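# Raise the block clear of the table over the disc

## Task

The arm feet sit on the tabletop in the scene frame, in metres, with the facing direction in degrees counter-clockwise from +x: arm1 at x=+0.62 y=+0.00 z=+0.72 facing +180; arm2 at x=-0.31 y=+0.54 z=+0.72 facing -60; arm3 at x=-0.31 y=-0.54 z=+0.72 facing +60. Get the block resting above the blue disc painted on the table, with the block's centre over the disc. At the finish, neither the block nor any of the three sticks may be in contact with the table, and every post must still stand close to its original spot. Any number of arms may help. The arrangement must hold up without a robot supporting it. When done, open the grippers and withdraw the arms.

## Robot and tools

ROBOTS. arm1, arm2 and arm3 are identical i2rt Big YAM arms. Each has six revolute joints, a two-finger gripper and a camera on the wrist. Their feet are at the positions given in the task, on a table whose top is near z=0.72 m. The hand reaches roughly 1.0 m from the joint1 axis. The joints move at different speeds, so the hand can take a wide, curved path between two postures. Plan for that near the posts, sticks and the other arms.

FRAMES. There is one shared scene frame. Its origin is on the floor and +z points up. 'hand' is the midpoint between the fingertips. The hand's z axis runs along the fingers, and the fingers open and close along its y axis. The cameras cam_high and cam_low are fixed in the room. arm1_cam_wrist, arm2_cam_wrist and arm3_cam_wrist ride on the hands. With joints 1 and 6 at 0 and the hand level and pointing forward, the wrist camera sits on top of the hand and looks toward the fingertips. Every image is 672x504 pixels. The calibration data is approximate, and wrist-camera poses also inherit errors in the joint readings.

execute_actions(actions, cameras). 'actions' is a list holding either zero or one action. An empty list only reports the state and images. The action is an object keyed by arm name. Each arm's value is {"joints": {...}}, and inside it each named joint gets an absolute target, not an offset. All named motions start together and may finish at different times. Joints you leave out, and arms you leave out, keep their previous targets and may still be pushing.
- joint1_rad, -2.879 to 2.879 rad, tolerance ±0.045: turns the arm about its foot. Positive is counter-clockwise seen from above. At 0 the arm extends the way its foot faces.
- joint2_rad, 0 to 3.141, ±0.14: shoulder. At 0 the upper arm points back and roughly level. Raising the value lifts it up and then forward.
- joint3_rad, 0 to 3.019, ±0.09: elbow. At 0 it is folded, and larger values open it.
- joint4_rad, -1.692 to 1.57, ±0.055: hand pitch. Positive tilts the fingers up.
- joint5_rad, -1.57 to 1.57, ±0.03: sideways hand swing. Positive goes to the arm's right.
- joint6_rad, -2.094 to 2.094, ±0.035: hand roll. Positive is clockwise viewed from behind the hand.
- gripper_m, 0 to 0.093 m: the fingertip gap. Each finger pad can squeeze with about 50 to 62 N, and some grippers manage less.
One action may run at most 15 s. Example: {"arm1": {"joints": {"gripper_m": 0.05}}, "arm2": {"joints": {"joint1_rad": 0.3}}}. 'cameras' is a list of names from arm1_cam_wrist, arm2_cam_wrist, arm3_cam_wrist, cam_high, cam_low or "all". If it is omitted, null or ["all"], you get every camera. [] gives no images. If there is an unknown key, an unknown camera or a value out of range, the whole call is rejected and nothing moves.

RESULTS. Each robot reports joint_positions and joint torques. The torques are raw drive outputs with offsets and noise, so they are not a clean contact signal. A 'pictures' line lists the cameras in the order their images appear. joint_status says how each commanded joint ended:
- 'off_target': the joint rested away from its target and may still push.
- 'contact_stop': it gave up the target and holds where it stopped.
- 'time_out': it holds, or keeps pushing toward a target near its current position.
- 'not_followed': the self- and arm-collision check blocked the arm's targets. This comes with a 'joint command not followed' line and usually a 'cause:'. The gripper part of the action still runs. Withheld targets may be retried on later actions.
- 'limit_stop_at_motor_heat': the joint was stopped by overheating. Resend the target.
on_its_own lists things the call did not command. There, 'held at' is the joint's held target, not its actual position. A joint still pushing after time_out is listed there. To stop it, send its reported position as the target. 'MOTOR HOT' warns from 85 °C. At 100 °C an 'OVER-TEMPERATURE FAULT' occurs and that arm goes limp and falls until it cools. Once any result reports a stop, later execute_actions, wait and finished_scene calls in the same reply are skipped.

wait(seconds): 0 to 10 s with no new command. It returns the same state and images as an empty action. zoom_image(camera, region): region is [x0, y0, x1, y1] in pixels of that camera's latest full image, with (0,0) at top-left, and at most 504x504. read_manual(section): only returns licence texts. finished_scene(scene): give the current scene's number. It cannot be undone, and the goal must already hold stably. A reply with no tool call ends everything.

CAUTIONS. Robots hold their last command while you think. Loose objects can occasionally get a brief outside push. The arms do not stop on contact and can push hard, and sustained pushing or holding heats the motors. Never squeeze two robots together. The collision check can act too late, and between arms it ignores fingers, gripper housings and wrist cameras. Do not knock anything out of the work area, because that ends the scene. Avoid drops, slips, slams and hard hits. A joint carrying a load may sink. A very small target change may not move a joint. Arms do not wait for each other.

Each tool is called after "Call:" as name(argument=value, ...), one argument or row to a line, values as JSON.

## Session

Call:
execute_actions(
  actions=[],
)

Scene clock: 0.00 s.
Joint torques (N m, as the arm reports them, + toward a larger angle): no reading
arm1.joint_positions: joint1_rad=-0.186 joint2_rad=+0.619 joint3_rad=+1.418 joint4_rad=-1.398 joint5_rad=-0.049 joint6_rad=-0.201 gripper_m=+0.095
arm1.joint_status: not commanded
arm1.hand: x=+0.4019 y=+0.0459 z=+1.2692 quat_wxyz=(-0.073, +0.884, +0.000, -0.461) (m; scene frame)
arm2.joint_positions: joint1_rad=-0.263 joint2_rad=+0.473 joint3_rad=+1.427 joint4_rad=-1.391 joint5_rad=+0.239 joint6_rad=-0.373 gripper_m=+0.095
arm2.joint_status: not commanded
arm2.hand: x=-0.3017 y=+0.3817 z=+1.3621 quat_wxyz=(-0.286, -0.423, -0.723, +0.465) (m; scene frame)
arm3.joint_positions: joint1_rad=+0.233 joint2_rad=+0.448 joint3_rad=+1.324 joint4_rad=-1.369 joint5_rad=-0.022 joint6_rad=-0.336 gripper_m=+0.095
arm3.joint_status: not commanded
arm3.hand: x=-0.2499 y=-0.3724 z=+1.2728 quat_wxyz=(-0.451, +0.613, -0.604, -0.238) (m; scene frame)
pictures: arm1_cam_wrist, arm2_cam_wrist, arm3_cam_wrist, cam_high, cam_low
camera_calibration (this result's frames):
arm1_cam_wrist: T_world_to_cam=[[0.0733387, 0.989869, 0.121572, -0.233907], [0.944047, -0.029601, -0.32848, 0.0469928], [-0.321554, 0.13886, -0.936654, 1.43439], [0, 0, 0, 1]] pos_world=[0.434023, 0.0337487, 1.3874]
arm2_cam_wrist: T_world_to_cam=[[-0.879301, -0.206563, 0.42914, -0.769591], [-0.39838, 0.812791, -0.425045, 0.155066], [-0.261003, -0.544704, -0.796979, 1.33763], [0, 0, 0, 1]] pos_world=[-0.265801, 0.44361, 1.46224]
arm3_cam_wrist: T_world_to_cam=[[0.95542, -0.149824, 0.254411, -0.136227], [-0.0325611, -0.909894, -0.413561, 0.182168], [0.293449, 0.386841, -0.87421, 1.45509], [0, 0, 0, 1]] pos_world=[-0.290908, -0.417544, 1.38205]
Images, in order (width x height): arm1_cam_wrist 672x504, arm2_cam_wrist 672x504, arm3_cam_wrist 672x504, cam_high 672x504, cam_low 672x504.

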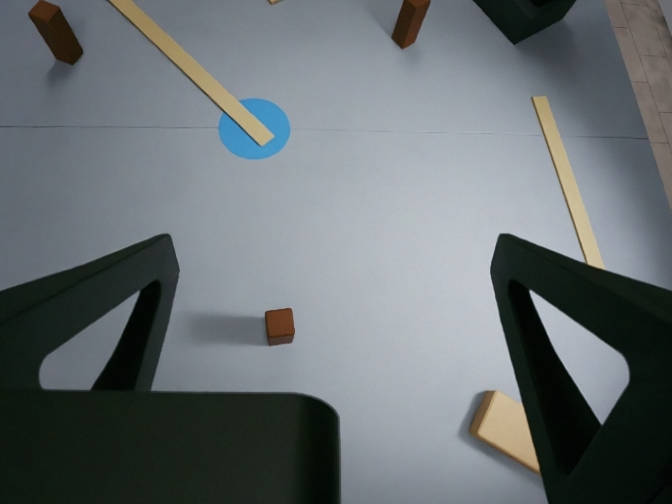

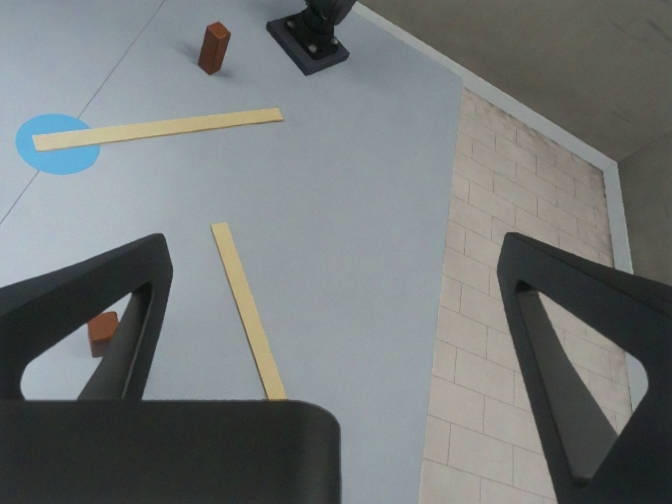

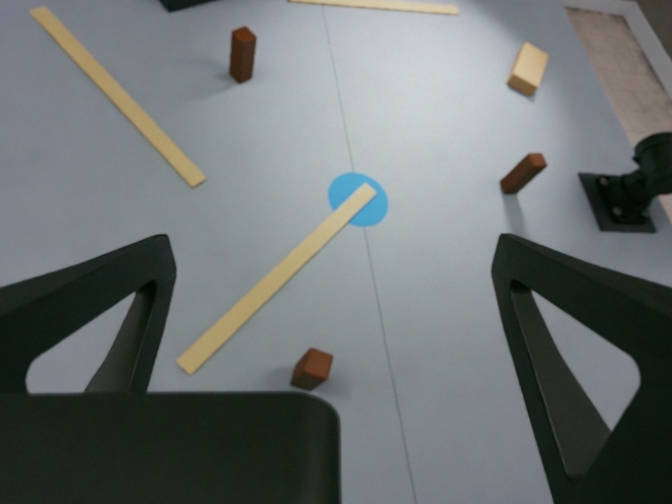

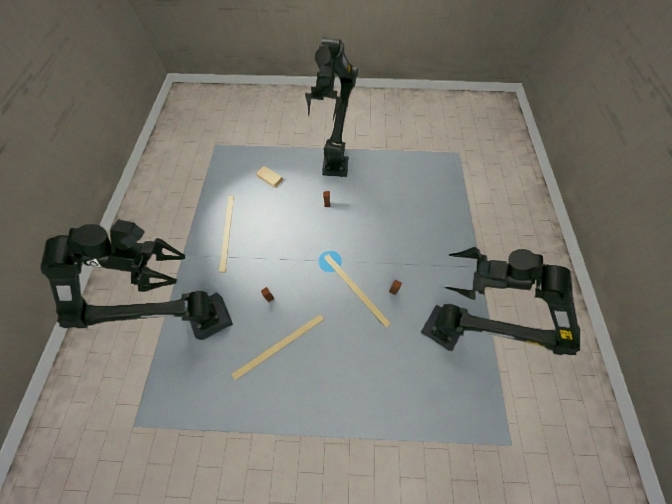

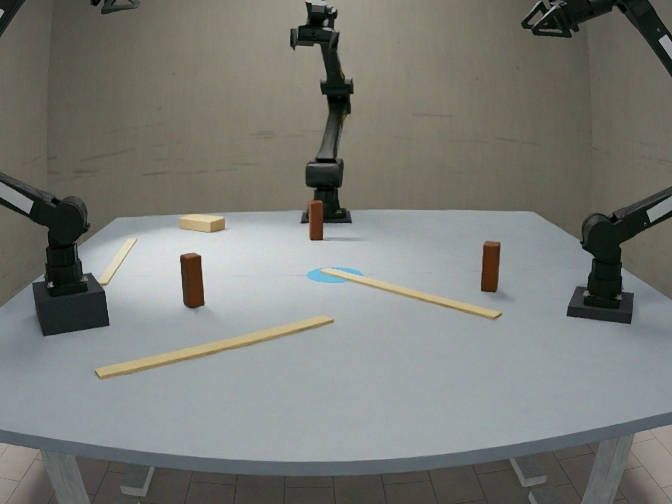

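Call:
execute_actions(
  actions=[],
)

Scene clock: 1.23 s.
Joint torques (N m, as the arm reports them, + toward a larger angle): arm1=[ 0.2   1.61 11.12  1.96 -0.05  0.  ] | arm2=[ 2.1   4.11  8.56  1.68  0.03 -0.06] | arm3=[-0.42  5.94  7.74  2.04  0.    0.01]
arm1.joint_positions: joint1_rad=-0.186 joint2_rad=+0.619 joint3_rad=+1.418 joint4_rad=-1.398 joint5_rad=-0.049 joint6_rad=-0.201 gripper_m=+0.095
arm1.joint_status: not commanded
arm1.hand: x=+0.4019 y=+0.0459 z=+1.2692 quat_wxyz=(-0.073, +0.884, +0.000, -0.461) (m; scene frame)
arm2.joint_positions: joint1_rad=-0.263 joint2_rad=+0.473 joint3_rad=+1.427 joint4_rad=-1.391 joint5_rad=+0.239 joint6_rad=-0.373 gripper_m=+0.095
arm2.joint_status: not commanded
arm2.hand: x=-0.3017 y=+0.3817 z=+1.3621 quat_wxyz=(-0.286, -0.423, -0.723, +0.465) (m; scene frame)
arm3.joint_positions: joint1_rad=+0.233 joint2_rad=+0.448 joint3_rad=+1.324 joint4_rad=-1.369 joint5_rad=-0.022 joint6_rad=-0.336 gripper_m=+0.095
arm3.joint_status: not commanded
arm3.hand: x=-0.2499 y=-0.3724 z=+1.2728 quat_wxyz=(-0.451, +0.613, -0.604, -0.238) (m; scene frame)
pictures: arm1_cam_wrist, arm2_cam_wrist, arm3_cam_wrist, cam_high, cam_low
camera_calibration (this result's frames):
arm1_cam_wrist: T_world_to_cam=[[0.0733387, 0.989869, 0.121572, -0.233907], [0.944047, -0.029601, -0.32848, 0.0469928], [-0.321554, 0.13886, -0.936654, 1.43439], [0, 0, 0, 1]] pos_world=[0.434023, 0.0337487, 1.3874]
arm2_cam_wrist: T_world_to_cam=[[-0.879301, -0.206563, 0.42914, -0.769591], [-0.39838, 0.812791, -0.425045, 0.155066], [-0.261003, -0.544704, -0.796979, 1.33763], [0, 0, 0, 1]] pos_world=[-0.265801, 0.44361, 1.46224]
arm3_cam_wrist: T_world_to_cam=[[0.95542, -0.149824, 0.254411, -0.136227], [-0.0325611, -0.909894, -0.413561, 0.182168], [0.293449, 0.386841, -0.87421, 1.45509], [0, 0, 0, 1]] pos_world=[-0.290908, -0.417544, 1.38205]
Images, in order (width x height): arm1_cam_wrist 672x504, arm2_cam_wrist 672x504, arm3_cam_wrist 672x504, cam_high 672x504, cam_low 672x504.

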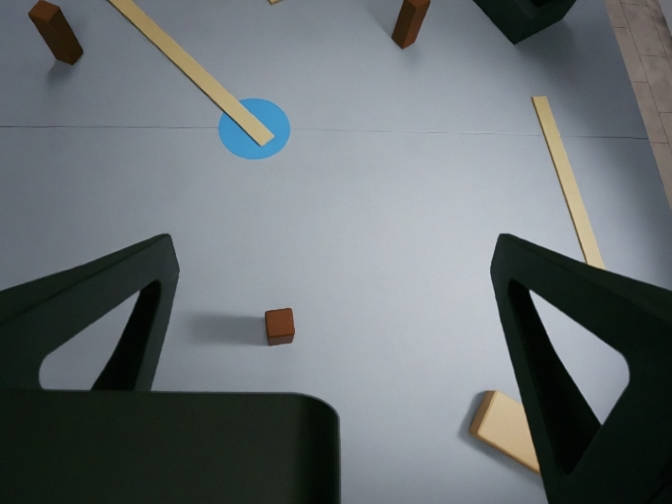

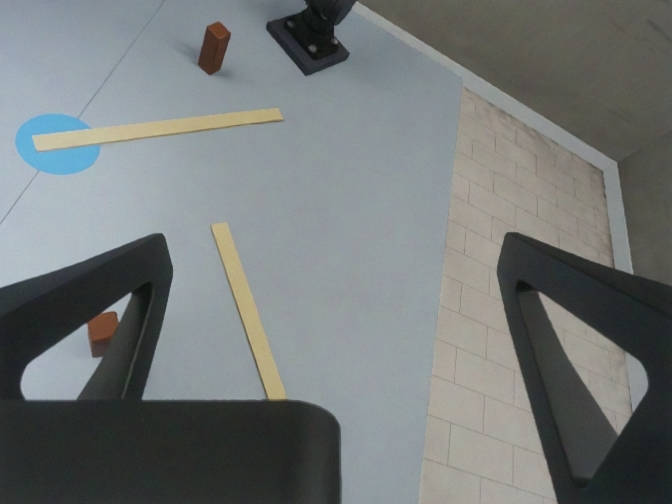

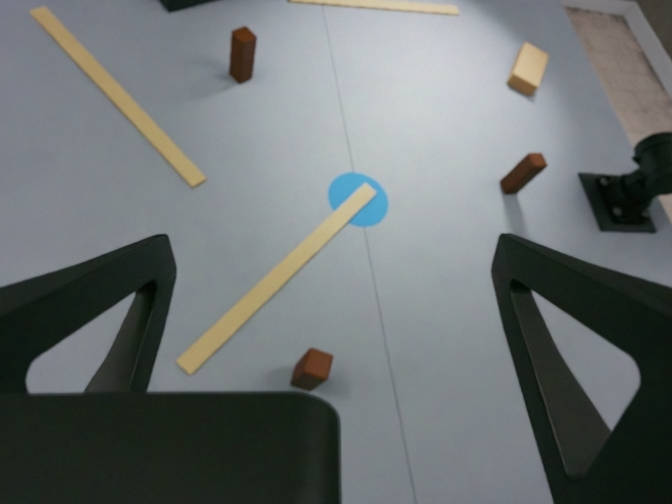

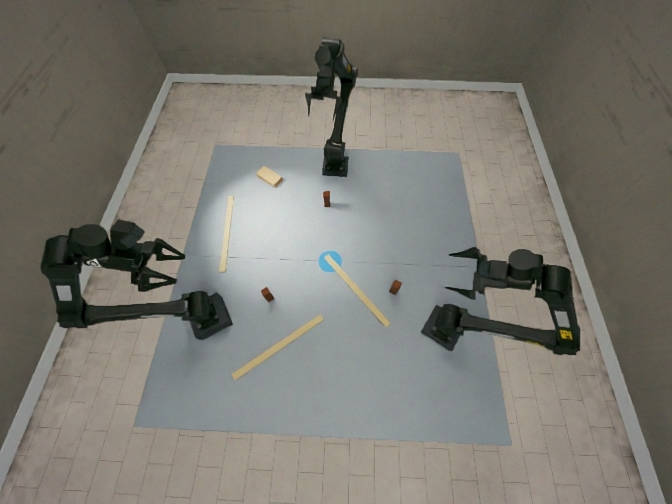

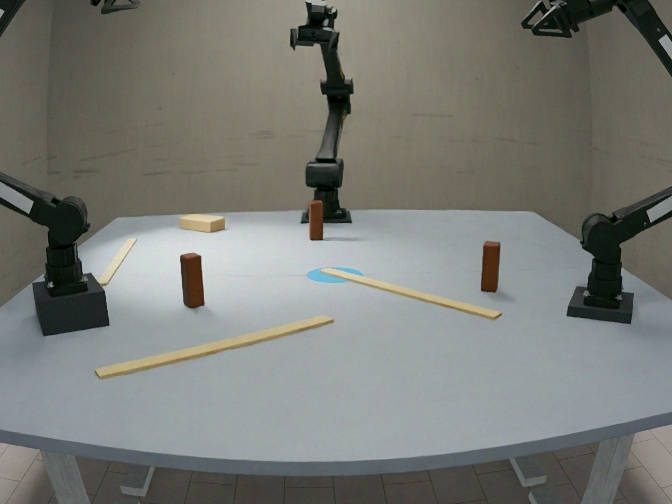

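Call:
zoom_image(
  camera="cam_high",
  region=[190, 150, 360, 290],
)

Call:
zoom_image(
  camera="cam_high",
  region=[210, 240, 420, 400],
)

Region (190, 150, 360, 290) of cam_high's 672x504 image, scaled by 2.965, with more detail than that image has; it fills the top 415 rows of this view, and the rest is white.

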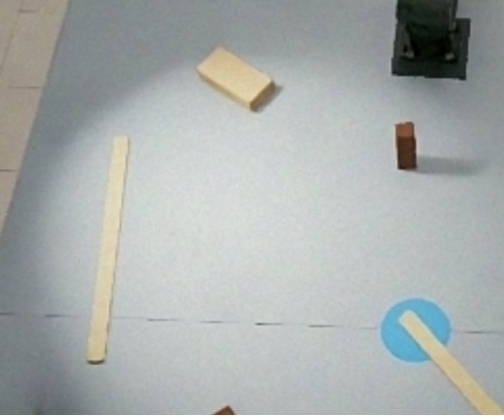

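Region (210, 240, 420, 400) of cam_high's 672x504 image, scaled by 2.400, with more detail than that image has; it fills the top 384 rows of this view, and the rest is white.

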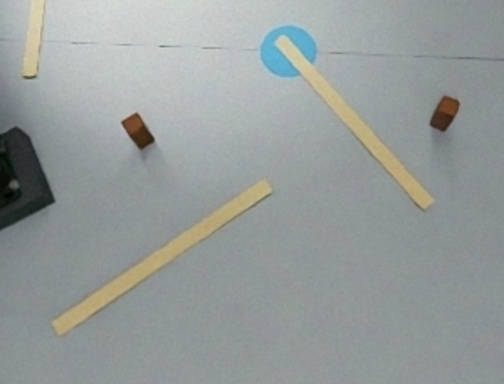

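Call:
execute_actions(
  actions=[
    {"arm1": {"joints": {"joint1_rad": -0.873, "joint2_rad": 2.34, "joint3_rad": 2.379, "joint4_rad": -1.555, "joint5_rad": 0.004, "joint6_rad": -1.029, "gripper_m": 0.093}}, "arm2": {"joints": {"joint1_rad": -0.962, "joint2_rad": 1.485, "joint3_rad": 0.757, "joint4_rad": -0.825, "joint5_rad": -0.004, "joint6_rad": -1.066, "gripper_m": 0.093}}, "arm3": {"joints": {"joint1_rad": 0.191, "joint2_rad": 1.555, "joint3_rad": 1.014, "joint4_rad": -0.995, "joint5_rad": 0.003, "joint6_rad": 0.478, "gripper_m": 0.093}}},
  ],
)

Scene clock: 9.27 s.
Joint torques (N m, as the arm reports them, + toward a larger angle): arm1=[  0.29 -22.81  14.94  -0.19   0.02  -0.12] | arm2=[  2.55 -10.26   7.97   0.52  -0.15  -0.15] | arm3=[ -0.84 -10.12   6.75   0.81   0.19   0.17]
arm1.joint_positions: joint1_rad=-0.872 joint2_rad=+2.330 joint3_rad=+2.339 joint4_rad=-1.541 joint5_rad=+0.001 joint6_rad=-1.019 gripper_m=+0.093
arm1.joint_status: all done
arm1.hand: x=+0.1761 y=+0.5719 z=+0.8397 quat_wxyz=(-0.012, +0.998, +0.055, -0.011) (m; scene frame)
arm2.joint_positions: joint1_rad=-0.963 joint2_rad=+1.482 joint3_rad=+0.745 joint4_rad=-0.838 joint5_rad=-0.003 joint6_rad=-1.057 gripper_m=+0.093
arm2.joint_status: all done
arm2.hand: x=-0.4452 y=+0.2276 z=+0.8025 quat_wxyz=(+0.000, -0.447, -0.895, +0.003) (m; scene frame)
arm3.joint_positions: joint1_rad=+0.197 joint2_rad=+1.554 joint3_rad=+1.010 joint4_rad=-1.007 joint5_rad=+0.000 joint6_rad=+0.463 gripper_m=+0.093
arm3.joint_status: all done
arm3.hand: x=-0.1620 y=-0.1486 z=+0.8047 quat_wxyz=(+0.001, +0.365, -0.931, -0.009) (m; scene frame)
pictures: arm1_cam_wrist, arm2_cam_wrist, arm3_cam_wrist, cam_high, cam_low
camera_calibration (this result's frames):
arm1_cam_wrist: T_world_to_cam=[[-0.0992153, 0.994765, 0.0244823, -0.576742], [0.817631, 0.0674763, 0.571775, -0.654619], [0.56713, 0.0767464, -0.820045, 0.66753], [0, 0, 0, 1]] pos_world=[0.0994392, 0.566663, 0.93582]
arm2_cam_wrist: T_world_to_cam=[[-0.801317, -0.598196, 0.00725608, -0.224996], [-0.485108, 0.656831, 0.577273, -0.82222], [-0.350088, 0.459058, -0.816519, 0.517817], [0, 0, 0, 1]] pos_world=[-0.397877, 0.167759, 0.899086]
arm3_cam_wrist: T_world_to_cam=[[0.666494, -0.745416, -0.0118714, 0.0113422], [-0.607441, -0.552222, 0.571022, -0.637121], [-0.432205, -0.373372, -0.820849, 0.660051], [0, 0, 0, 1]] pos_world=[-0.109296, -0.0969333, 0.905747]
Images, in order (width x height): arm1_cam_wrist 672x504, arm2_cam_wrist 672x504, arm3_cam_wrist 672x504, cam_high 672x504, cam_low 672x504.

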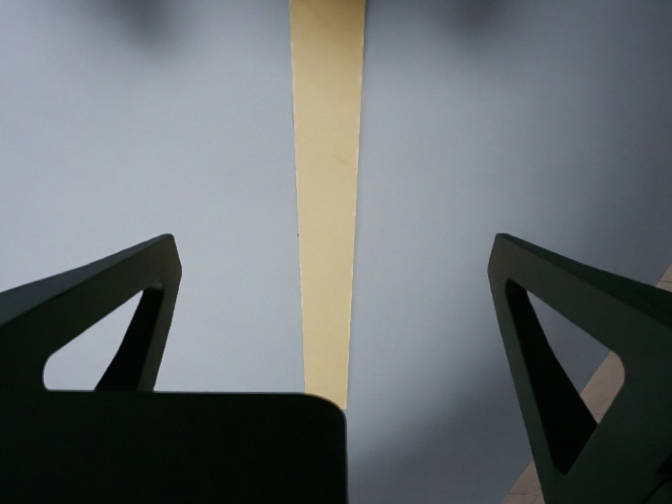

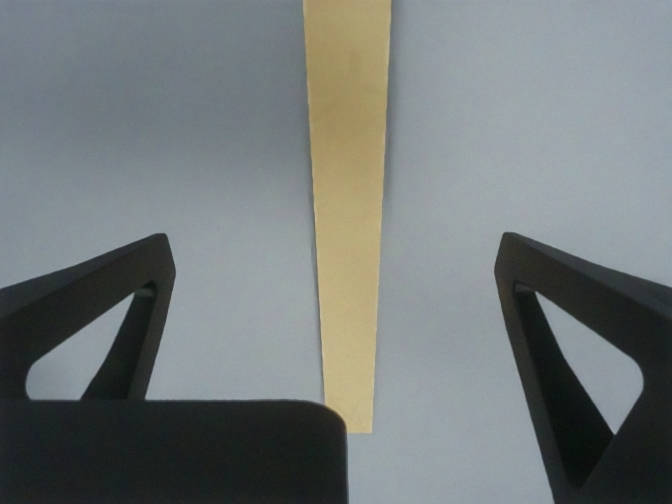

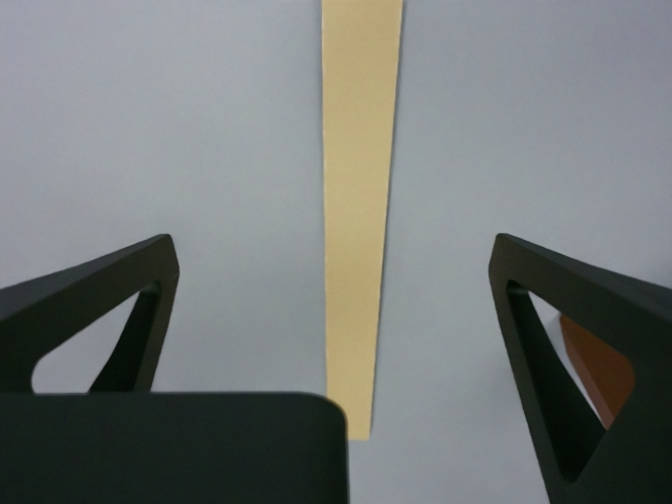

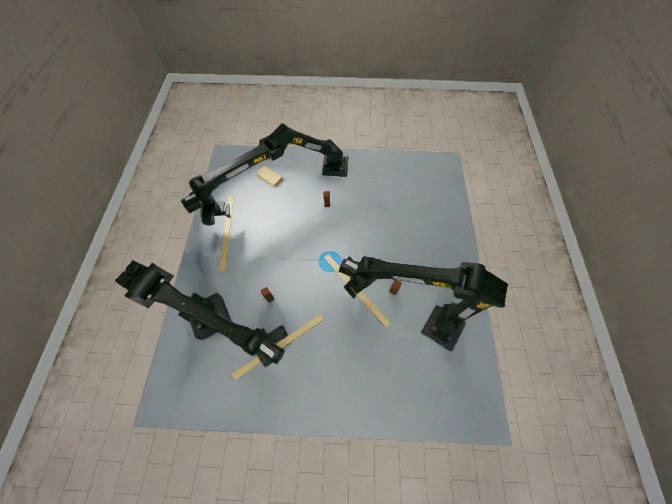

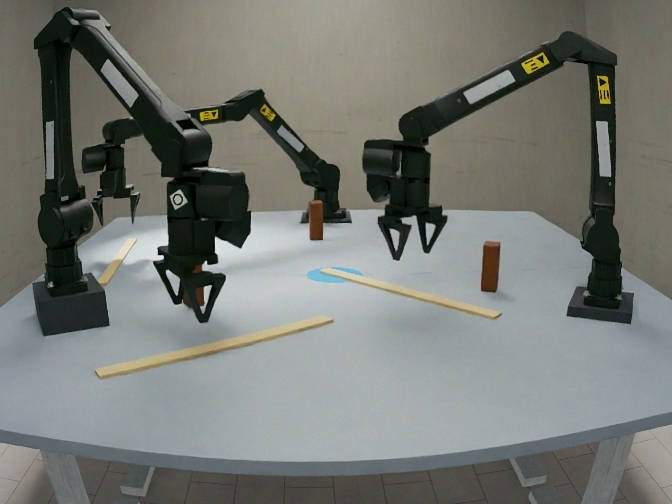

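Call:
zoom_image(
  camera="arm1_cam_wrist",
  region=[250, 300, 410, 440],
)

Call:
zoom_image(
  camera="arm1_cam_wrist",
  region=[250, 0, 410, 140],
)

Call:
zoom_image(
  camera="cam_low",
  region=[60, 140, 220, 300],
)

Region (250, 300, 410, 440) of arm1_cam_wrist's 672x504 image, scaled by 3.150, with more detail than that image has; it fills the top 441 rows of this view, and the rest is white.

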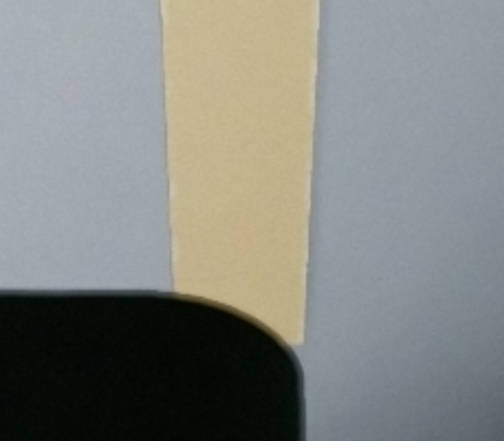

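Region (250, 0, 410, 140) of arm1_cam_wrist's 672x504 image, scaled by 3.150, with more detail than that image has; it fills the top 441 rows of this view, and the rest is white.

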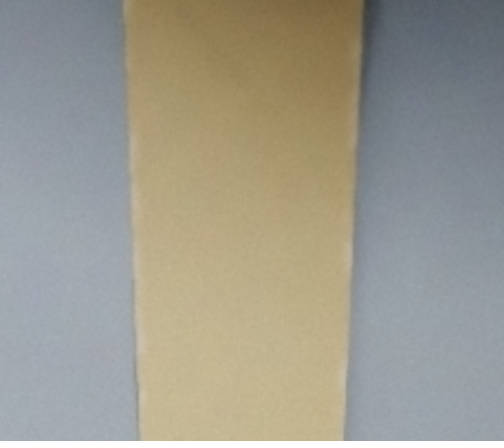

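Region (60, 140, 220, 300) of cam_low's 672x504 image, scaled by 3.150, with more detail than that image has.

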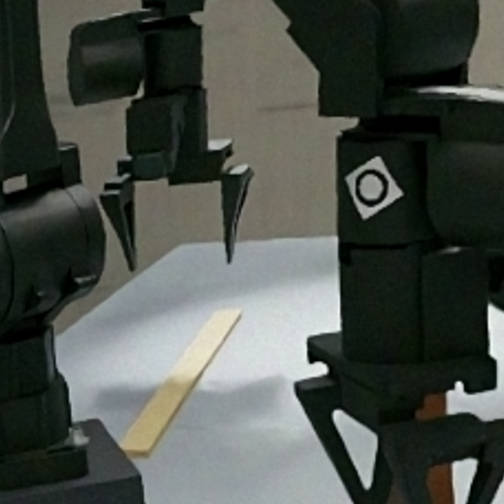

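Call:
zoom_image(
  camera="arm2_cam_wrist",
  region=[270, 310, 430, 450],
)

Call:
zoom_image(
  camera="arm2_cam_wrist",
  region=[270, 0, 430, 140],
)

Call:
zoom_image(
  camera="arm3_cam_wrist",
  region=[270, 310, 430, 450],
)

Call:
zoom_image(
  camera="arm3_cam_wrist",
  region=[270, 0, 430, 140],
)

Region (270, 310, 430, 450) of arm2_cam_wrist's 672x504 image, scaled by 3.150, with more detail than that image has; it fills the top 441 rows of this view, and the rest is white.

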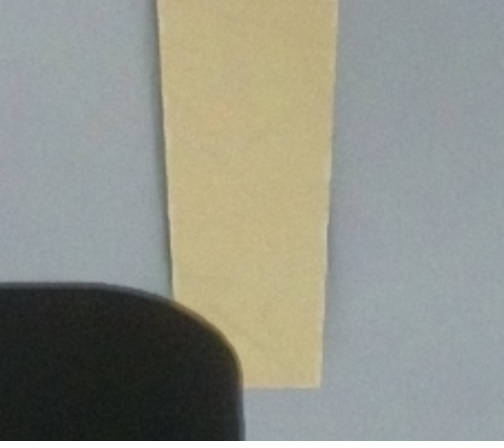

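Region (270, 0, 430, 140) of arm2_cam_wrist's 672x504 image, scaled by 3.150, with more detail than that image has; it fills the top 441 rows of this view, and the rest is white.

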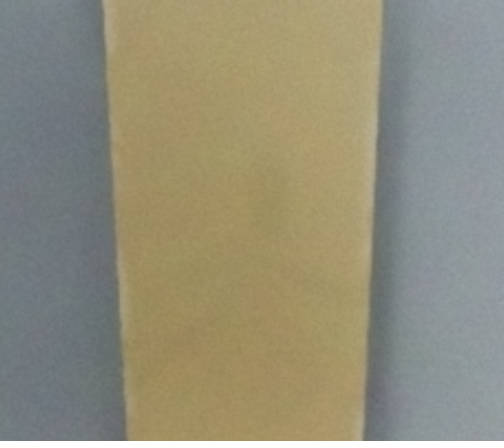

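Region (270, 310, 430, 450) of arm3_cam_wrist's 672x504 image, scaled by 3.150, with more detail than that image has; it fills the top 441 rows of this view, and the rest is white.

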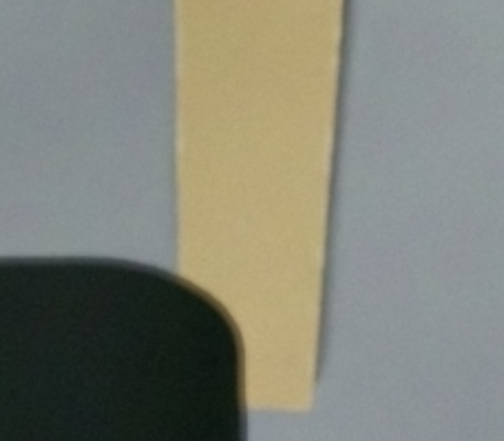

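Region (270, 0, 430, 140) of arm3_cam_wrist's 672x504 image, scaled by 3.150, with more detail than that image has; it fills the top 441 rows of this view, and the rest is white.

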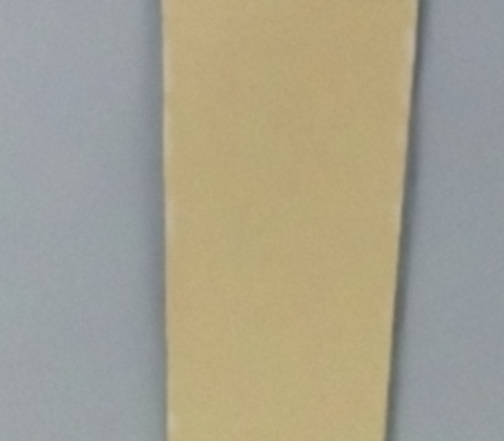

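Call:
execute_actions(
  actions=[
    {"arm1": {"joints": {"joint2_rad": 2.394, "joint3_rad": 2.209, "joint4_rad": -1.361}}, "arm2": {"joints": {"joint1_rad": -0.940, "joint2_rad": 1.681, "joint3_rad": 0.717, "joint4_rad": -0.603}}, "arm3": {"joints": {"joint1_rad": 0.179, "joint2_rad": 1.672, "joint3_rad": 0.908, "joint4_rad": -0.785, "joint6_rad": 0.437}}},
  ],
)

Scene clock: 17.20 s.
Joint torques (N m, as the arm reports them, + toward a larger angle): arm1=[  0.3  -22.75  10.39   0.95   0.03  -0.12] | arm2=[  2.49 -11.33   5.38   0.43  -0.16  -0.17] | arm3=[ -1.42 -10.62   5.81   1.27  -0.04  -0.19]
arm1.joint_positions: joint1_rad=-0.872 joint2_rad=+2.381 joint3_rad=+2.212 joint4_rad=-1.376 joint5_rad=+0.001 joint6_rad=-1.019 gripper_m=+0.093
arm1.joint_status: all done
arm1.hand: x=+0.1745 y=+0.5733 z=+0.7563 quat_wxyz=(-0.007, +0.998, +0.055, -0.007) (m; scene frame)
arm2.joint_positions: joint1_rad=-0.944 joint2_rad=+1.672 joint3_rad=+0.719 joint4_rad=-0.615 joint5_rad=-0.002 joint6_rad=-1.058 gripper_m=+0.093
arm2.joint_status: all done
arm2.hand: x=-0.4441 y=+0.2138 z=+0.7347 quat_wxyz=(+0.000, -0.438, -0.899, +0.006) (m; scene frame)
arm3.joint_positions: joint1_rad=+0.187 joint2_rad=+1.675 joint3_rad=+0.903 joint4_rad=-0.808 joint5_rad=+0.006 joint6_rad=+0.454 gripper_m=+0.093
arm3.joint_status: all done
arm3.hand: x=-0.1638 y=-0.1649 z=+0.7256 quat_wxyz=(+0.009, +0.364, -0.931, +0.004) (m; scene frame)
pictures: arm1_cam_wrist, arm2_cam_wrist, arm3_cam_wrist, cam_high, cam_low
camera_calibration (this result's frames):
arm1_cam_wrist: T_world_to_cam=[[-0.0998048, 0.994906, 0.0141614, -0.568412], [0.813286, 0.0733693, 0.57722, -0.612387], [0.57324, 0.0691265, -0.816466, 0.600514], [0, 0, 0, 1]] pos_world=[0.0970771, 0.568935, 0.85183]
arm2_cam_wrist: T_world_to_cam=[[-0.788788, -0.614528, 0.0130064, -0.227054], [-0.496681, 0.649704, 0.575494, -0.775807], [-0.362107, 0.447483, -0.817703, 0.46714], [0, 0, 0, 1]] pos_world=[-0.395271, 0.155477, 0.831407]
arm3_cam_wrist: T_world_to_cam=[[0.665952, -0.745963, 0.00690353, -0.0143008], [-0.604764, -0.534434, 0.590458, -0.61285], [-0.43677, -0.397392, -0.807039, 0.57351], [0, 0, 0, 1]] pos_world=[-0.110614, -0.110287, 0.824806]
Images, in order (width x height): arm1_cam_wrist 672x504, arm2_cam_wrist 672x504, arm3_cam_wrist 672x504, cam_high 672x504, cam_low 672x504.

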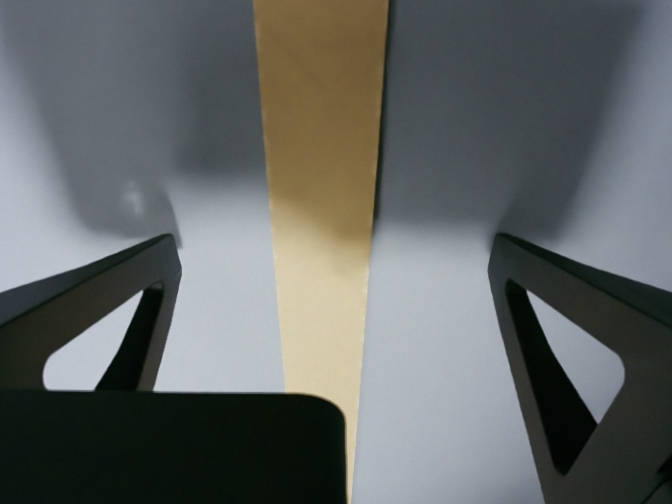

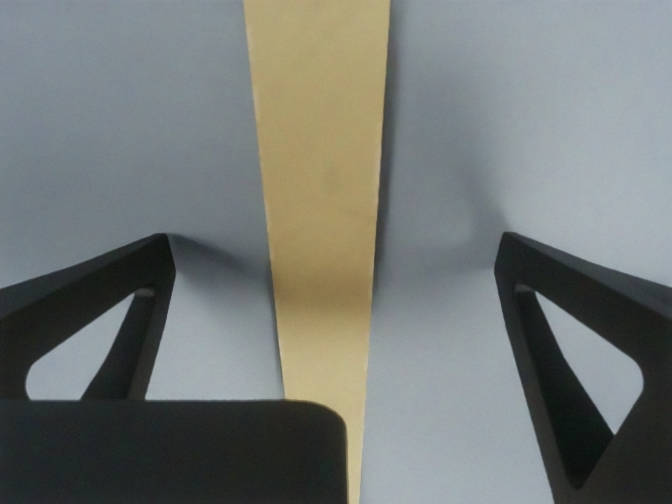

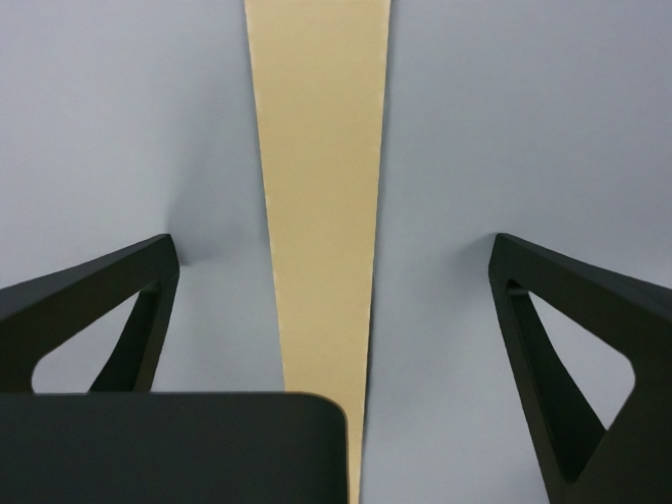

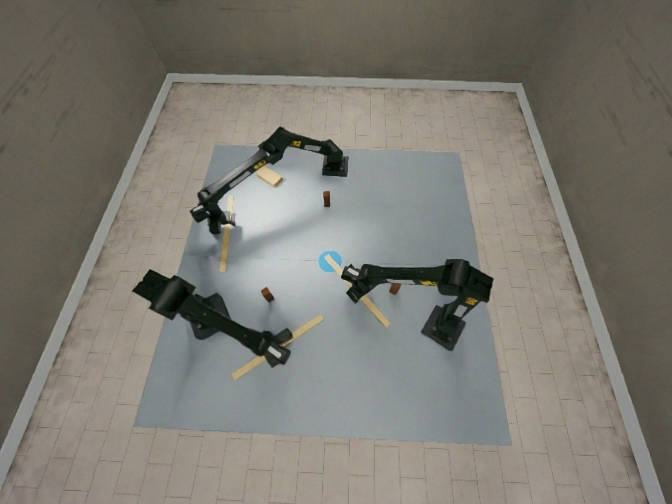

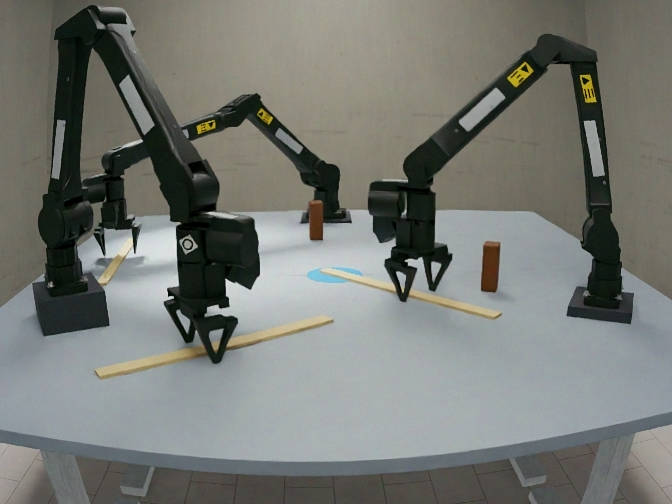

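Call:
zoom_image(
  camera="arm1_cam_wrist",
  region=[240, 180, 408, 300],
)

Call:
zoom_image(
  camera="arm2_cam_wrist",
  region=[240, 180, 408, 300],
)

Call:
zoom_image(
  camera="arm3_cam_wrist",
  region=[240, 180, 408, 300],
)

Call:
zoom_image(
  camera="cam_low",
  region=[70, 200, 250, 380],
)

Region (240, 180, 408, 300) of arm1_cam_wrist's 672x504 image, scaled by 3.000, with more detail than that image has; it fills the top 360 rows of this view, and the rest is white.

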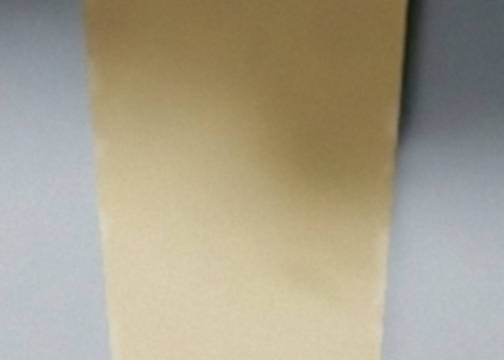

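Region (240, 180, 408, 300) of arm2_cam_wrist's 672x504 image, scaled by 3.000, with more detail than that image has; it fills the top 360 rows of this view, and the rest is white.

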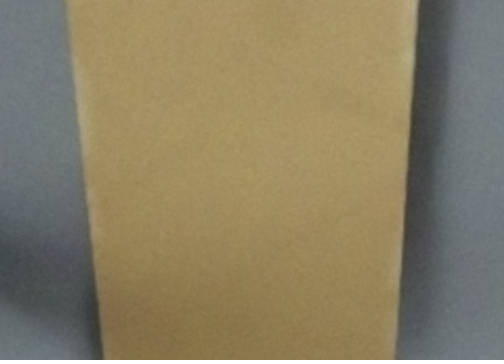

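Region (240, 180, 408, 300) of arm3_cam_wrist's 672x504 image, scaled by 3.000, with more detail than that image has; it fills the top 360 rows of this view, and the rest is white.

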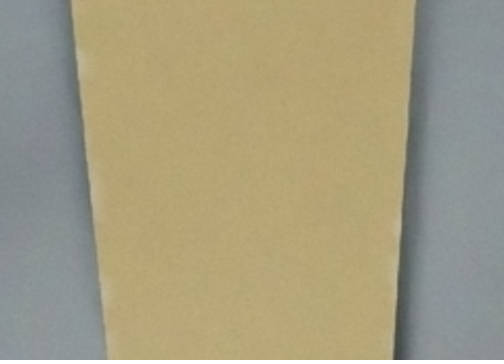

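Region (70, 200, 250, 380) of cam_low's 672x504 image, scaled by 2.800, with more detail than that image has.

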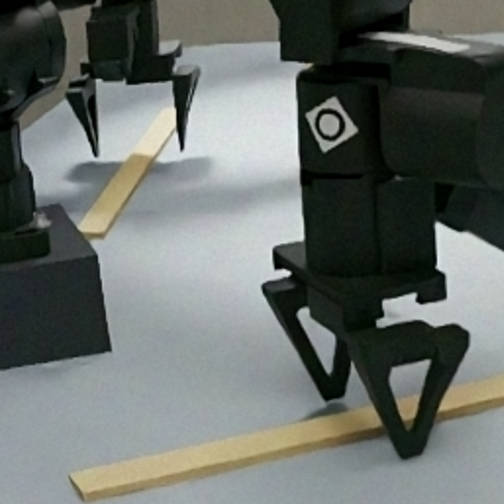

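Call:
execute_actions(
  actions=[
    {"arm1": {"joints": {"joint2_rad": 2.403, "joint3_rad": 2.196, "gripper_m": 0.07}}, "arm2": {"joints": {"joint2_rad": 1.695, "gripper_m": 0.07}}, "arm3": {"joints": {"joint4_rad": -0.800, "gripper_m": 0.015}}},
  ],
  cameras=["arm1_cam_wrist", "arm2_cam_wrist", "cam_low"],
)

Scene clock: 19.67 s.
Joint torques (N m, as the arm reports them, + toward a larger angle): arm1=[  0.26 -22.14   9.56   0.92   0.02  -0.12] | arm2=[  2.27 -10.8    5.32   0.31  -0.18  -0.16] | arm3=[ -0.9  -10.61   5.75   0.59  -0.08  -0.17]
arm1.joint_positions: joint1_rad=-0.872 joint2_rad=+2.381 joint3_rad=+2.206 joint4_rad=-1.376 joint5_rad=+0.001 joint6_rad=-1.019 gripper_m=+0.070
arm1.joint_status: all done
arm1.hand: x=+0.1755 y=+0.5720 z=+0.7543 quat_wxyz=(-0.005, +0.998, +0.055, -0.006) (m; scene frame)
arm2.joint_positions: joint1_rad=-0.944 joint2_rad=+1.676 joint3_rad=+0.719 joint4_rad=-0.612 joint5_rad=-0.001 joint6_rad=-1.058 gripper_m=+0.070
arm2.joint_status: all done
arm2.hand: x=-0.4443 y=+0.2137 z=+0.7333 quat_wxyz=(+0.000, -0.438, -0.899, +0.006) (m; scene frame)
arm3.joint_positions: joint1_rad=+0.185 joint2_rad=+1.675 joint3_rad=+0.903 joint4_rad=-0.808 joint5_rad=+0.006 joint6_rad=+0.452 gripper_m=+0.028
arm3.joint_status: gripper_m off_target (ended at +0.028, target +0.015); the others done
arm3.hand: x=-0.1631 y=-0.1651 z=+0.7256 quat_wxyz=(+0.009, +0.364, -0.931, +0.004) (m; scene frame)
pictures: arm1_cam_wrist, arm2_cam_wrist, cam_low
camera_calibration (this result's frames):
arm1_cam_wrist: T_world_to_cam=[[-0.0998723, 0.994954, 0.00964167, -0.563566], [0.811386, 0.0758296, 0.579571, -0.614796], [0.575915, 0.0657062, -0.814865, 0.598643], [0, 0, 0, 1]] pos_world=[0.0977844, 0.568008, 0.849564]
arm2_cam_wrist: T_world_to_cam=[[-0.788787, -0.614528, 0.0130511, -0.227277], [-0.496352, 0.649338, 0.57619, -0.775332], [-0.362559, 0.448013, -0.817212, 0.465321], [0, 0, 0, 1]] pos_world=[-0.395405, 0.155315, 0.829971]
Images, in order (width x height): arm1_cam_wrist 672x504, arm2_cam_wrist 672x504, cam_low 672x504.

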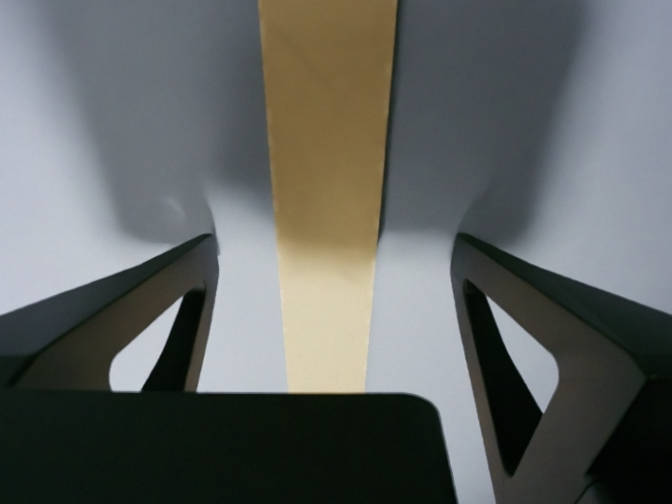

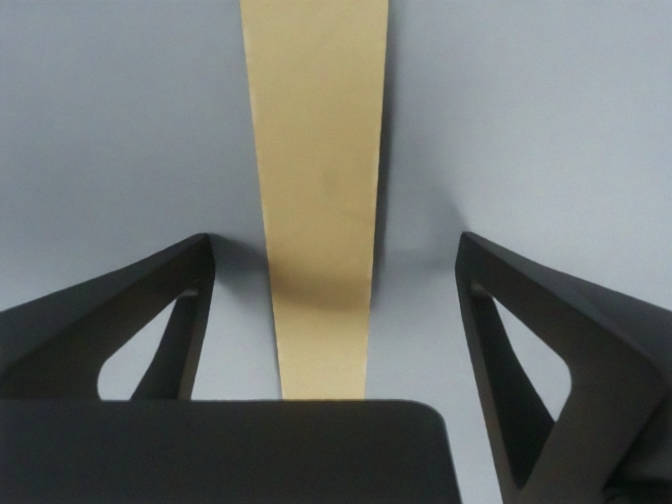

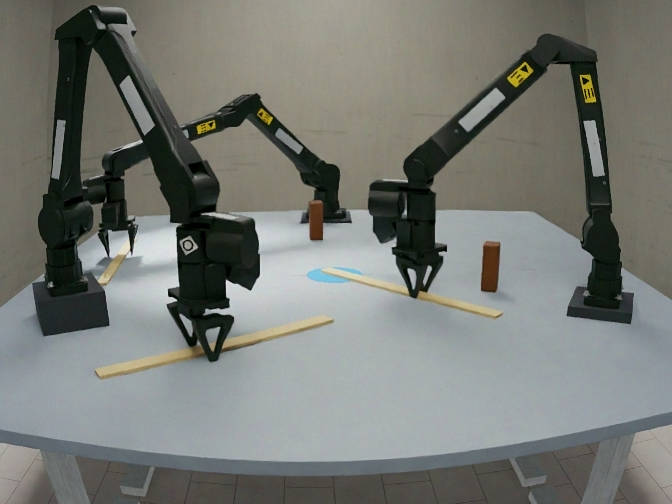

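Call:
execute_actions(
  actions=[
    {"arm1": {"joints": {"joint3_rad": 2.177}}, "arm2": {"joints": {"joint2_rad": 1.684, "gripper_m": 0.015}}, "arm3": {"joints": {"joint2_rad": 1.52}}},
  ],
  cameras=["arm1_cam_wrist", "arm2_cam_wrist", "cam_low"],
)

Scene clock: 21.87 s.
Joint torques (N m, as the arm reports them, + toward a larger angle): arm1=[  0.3  -22.11   8.66   0.86   0.    -0.11] | arm2=[  2.28 -11.35   5.27   0.3   -0.18  -0.15] | arm3=[-0.98 -9.64  6.69  0.86 -0.06 -0.19]
arm1.joint_positions: joint1_rad=-0.872 joint2_rad=+2.380 joint3_rad=+2.197 joint4_rad=-1.374 joint5_rad=+0.001 joint6_rad=-1.020 gripper_m=+0.070
arm1.joint_status: all done
arm1.hand: x=+0.1771 y=+0.5700 z=+0.7511 quat_wxyz=(-0.002, +0.998, +0.056, -0.004) (m; scene frame)
arm2.joint_positions: joint1_rad=-0.944 joint2_rad=+1.676 joint3_rad=+0.719 joint4_rad=-0.611 joint5_rad=-0.002 joint6_rad=-1.058 gripper_m=+0.027
arm2.joint_status: gripper_m off_target (ended at +0.027, target +0.015); the others done
arm2.hand: x=-0.4442 y=+0.2136 z=+0.7333 quat_wxyz=(+0.000, -0.437, -0.899, +0.006) (m; scene frame)
arm3.joint_positions: joint1_rad=+0.185 joint2_rad=+1.525 joint3_rad=+0.902 joint4_rad=-0.808 joint5_rad=+0.006 joint6_rad=+0.452 gripper_m=+0.028
arm3.joint_status: all done
arm3.hand: x=-0.1560 y=-0.1491 z=+0.7837 quat_wxyz=(-0.042, +0.363, -0.929, -0.051) (m; scene frame)
pictures: arm1_cam_wrist, arm2_cam_wrist, cam_low
camera_calibration (this result's frames):
arm1_cam_wrist: T_world_to_cam=[[-0.101457, 0.994833, 0.00372116, -0.556576], [0.808495, 0.0802726, 0.583002, -0.618701], [0.579691, 0.062158, -0.812462, 0.594772], [0, 0, 0, 1]] pos_world=[0.0989648, 0.566395, 0.846005]
arm2_cam_wrist: T_world_to_cam=[[-0.788554, -0.614828, 0.0130087, -0.227095], [-0.496926, 0.649513, 0.575497, -0.774986], [-0.362281, 0.447346, -0.8177, 0.466038], [0, 0, 0, 1]] pos_world=[-0.39535, 0.155259, 0.830036]
Images, in order (width x height): arm1_cam_wrist 672x504, arm2_cam_wrist 672x504, cam_low 672x504.

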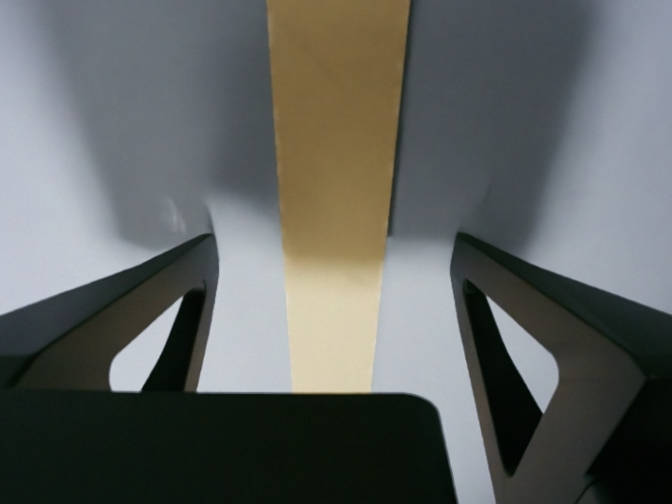

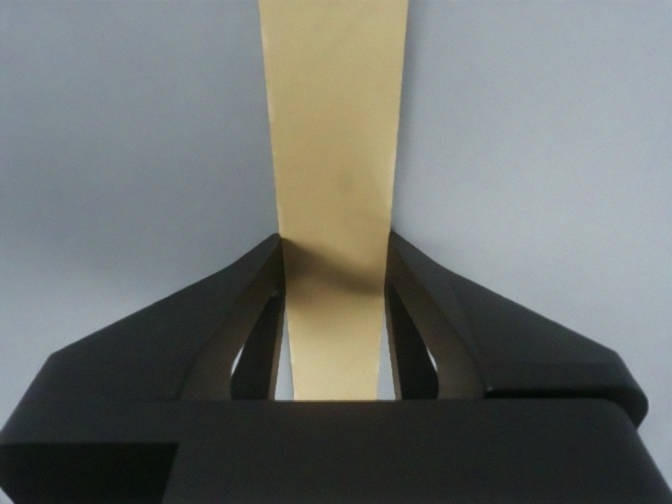

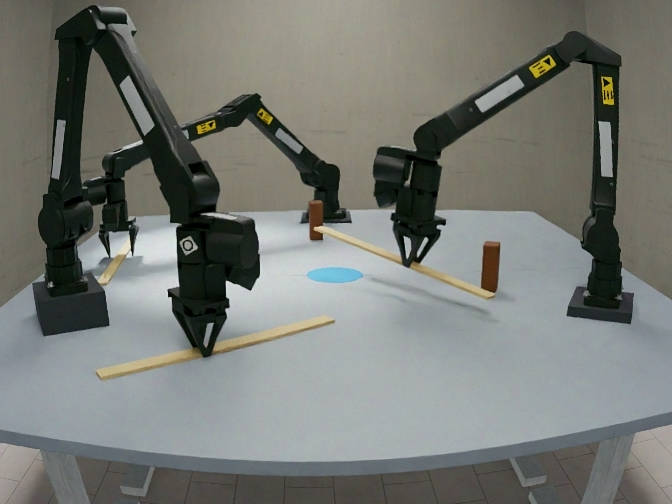

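Call:
execute_actions(
  actions=[
    {"arm1": {"joints": {"joint2_rad": 2.39, "joint3_rad": 2.19, "gripper_m": 0.015}}},
  ],
  cameras=["arm1_cam_wrist"],
)

Scene clock: 23.77 s.
Joint torques (N m, as the arm reports them, + toward a larger angle): arm1=[  0.3  -23.03   9.95   0.85  -0.01  -0.11] | arm2=[  2.66 -11.23   5.21   0.3   -0.2   -0.12] | arm3=[-0.84 -9.7   6.81  0.89 -0.07 -0.18]
arm1.joint_positions: joint1_rad=-0.872 joint2_rad=+2.380 joint3_rad=+2.197 joint4_rad=-1.374 joint5_rad=+0.001 joint6_rad=-1.020 gripper_m=+0.028
arm1.joint_status: gripper_m off_target (ended at +0.028, target +0.015); the others done
arm1.hand: x=+0.1771 y=+0.5700 z=+0.7511 quat_wxyz=(-0.002, +0.998, +0.056, -0.004) (m; scene frame)
arm2.joint_positions: joint1_rad=-0.944 joint2_rad=+1.676 joint3_rad=+0.719 joint4_rad=-0.611 joint5_rad=-0.002 joint6_rad=-1.058 gripper_m=+0.027
arm2.joint_status: not commanded
arm2.hand: x=-0.4442 y=+0.2136 z=+0.7333 quat_wxyz=(+0.000, -0.437, -0.899, +0.006) (m; scene frame)
arm3.joint_positions: joint1_rad=+0.185 joint2_rad=+1.525 joint3_rad=+0.902 joint4_rad=-0.808 joint5_rad=+0.006 joint6_rad=+0.452 gripper_m=+0.028
arm3.joint_status: not commanded
arm3.hand: x=-0.1560 y=-0.1491 z=+0.7837 quat_wxyz=(-0.042, +0.363, -0.929, -0.051) (m; scene frame)
pictures: arm1_cam_wrist
camera_calibration (this result's frames):
arm1_cam_wrist: T_world_to_cam=[[-0.101457, 0.994833, 0.00372116, -0.556576], [0.808495, 0.0802726, 0.583002, -0.618701], [0.579691, 0.062158, -0.812462, 0.594772], [0, 0, 0, 1]] pos_world=[0.0989648, 0.566395, 0.846005]
Images, in order (width x height): arm1_cam_wrist 672x504.

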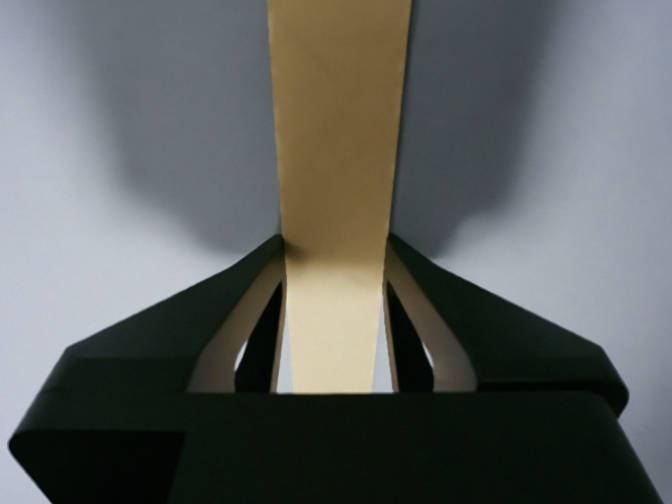

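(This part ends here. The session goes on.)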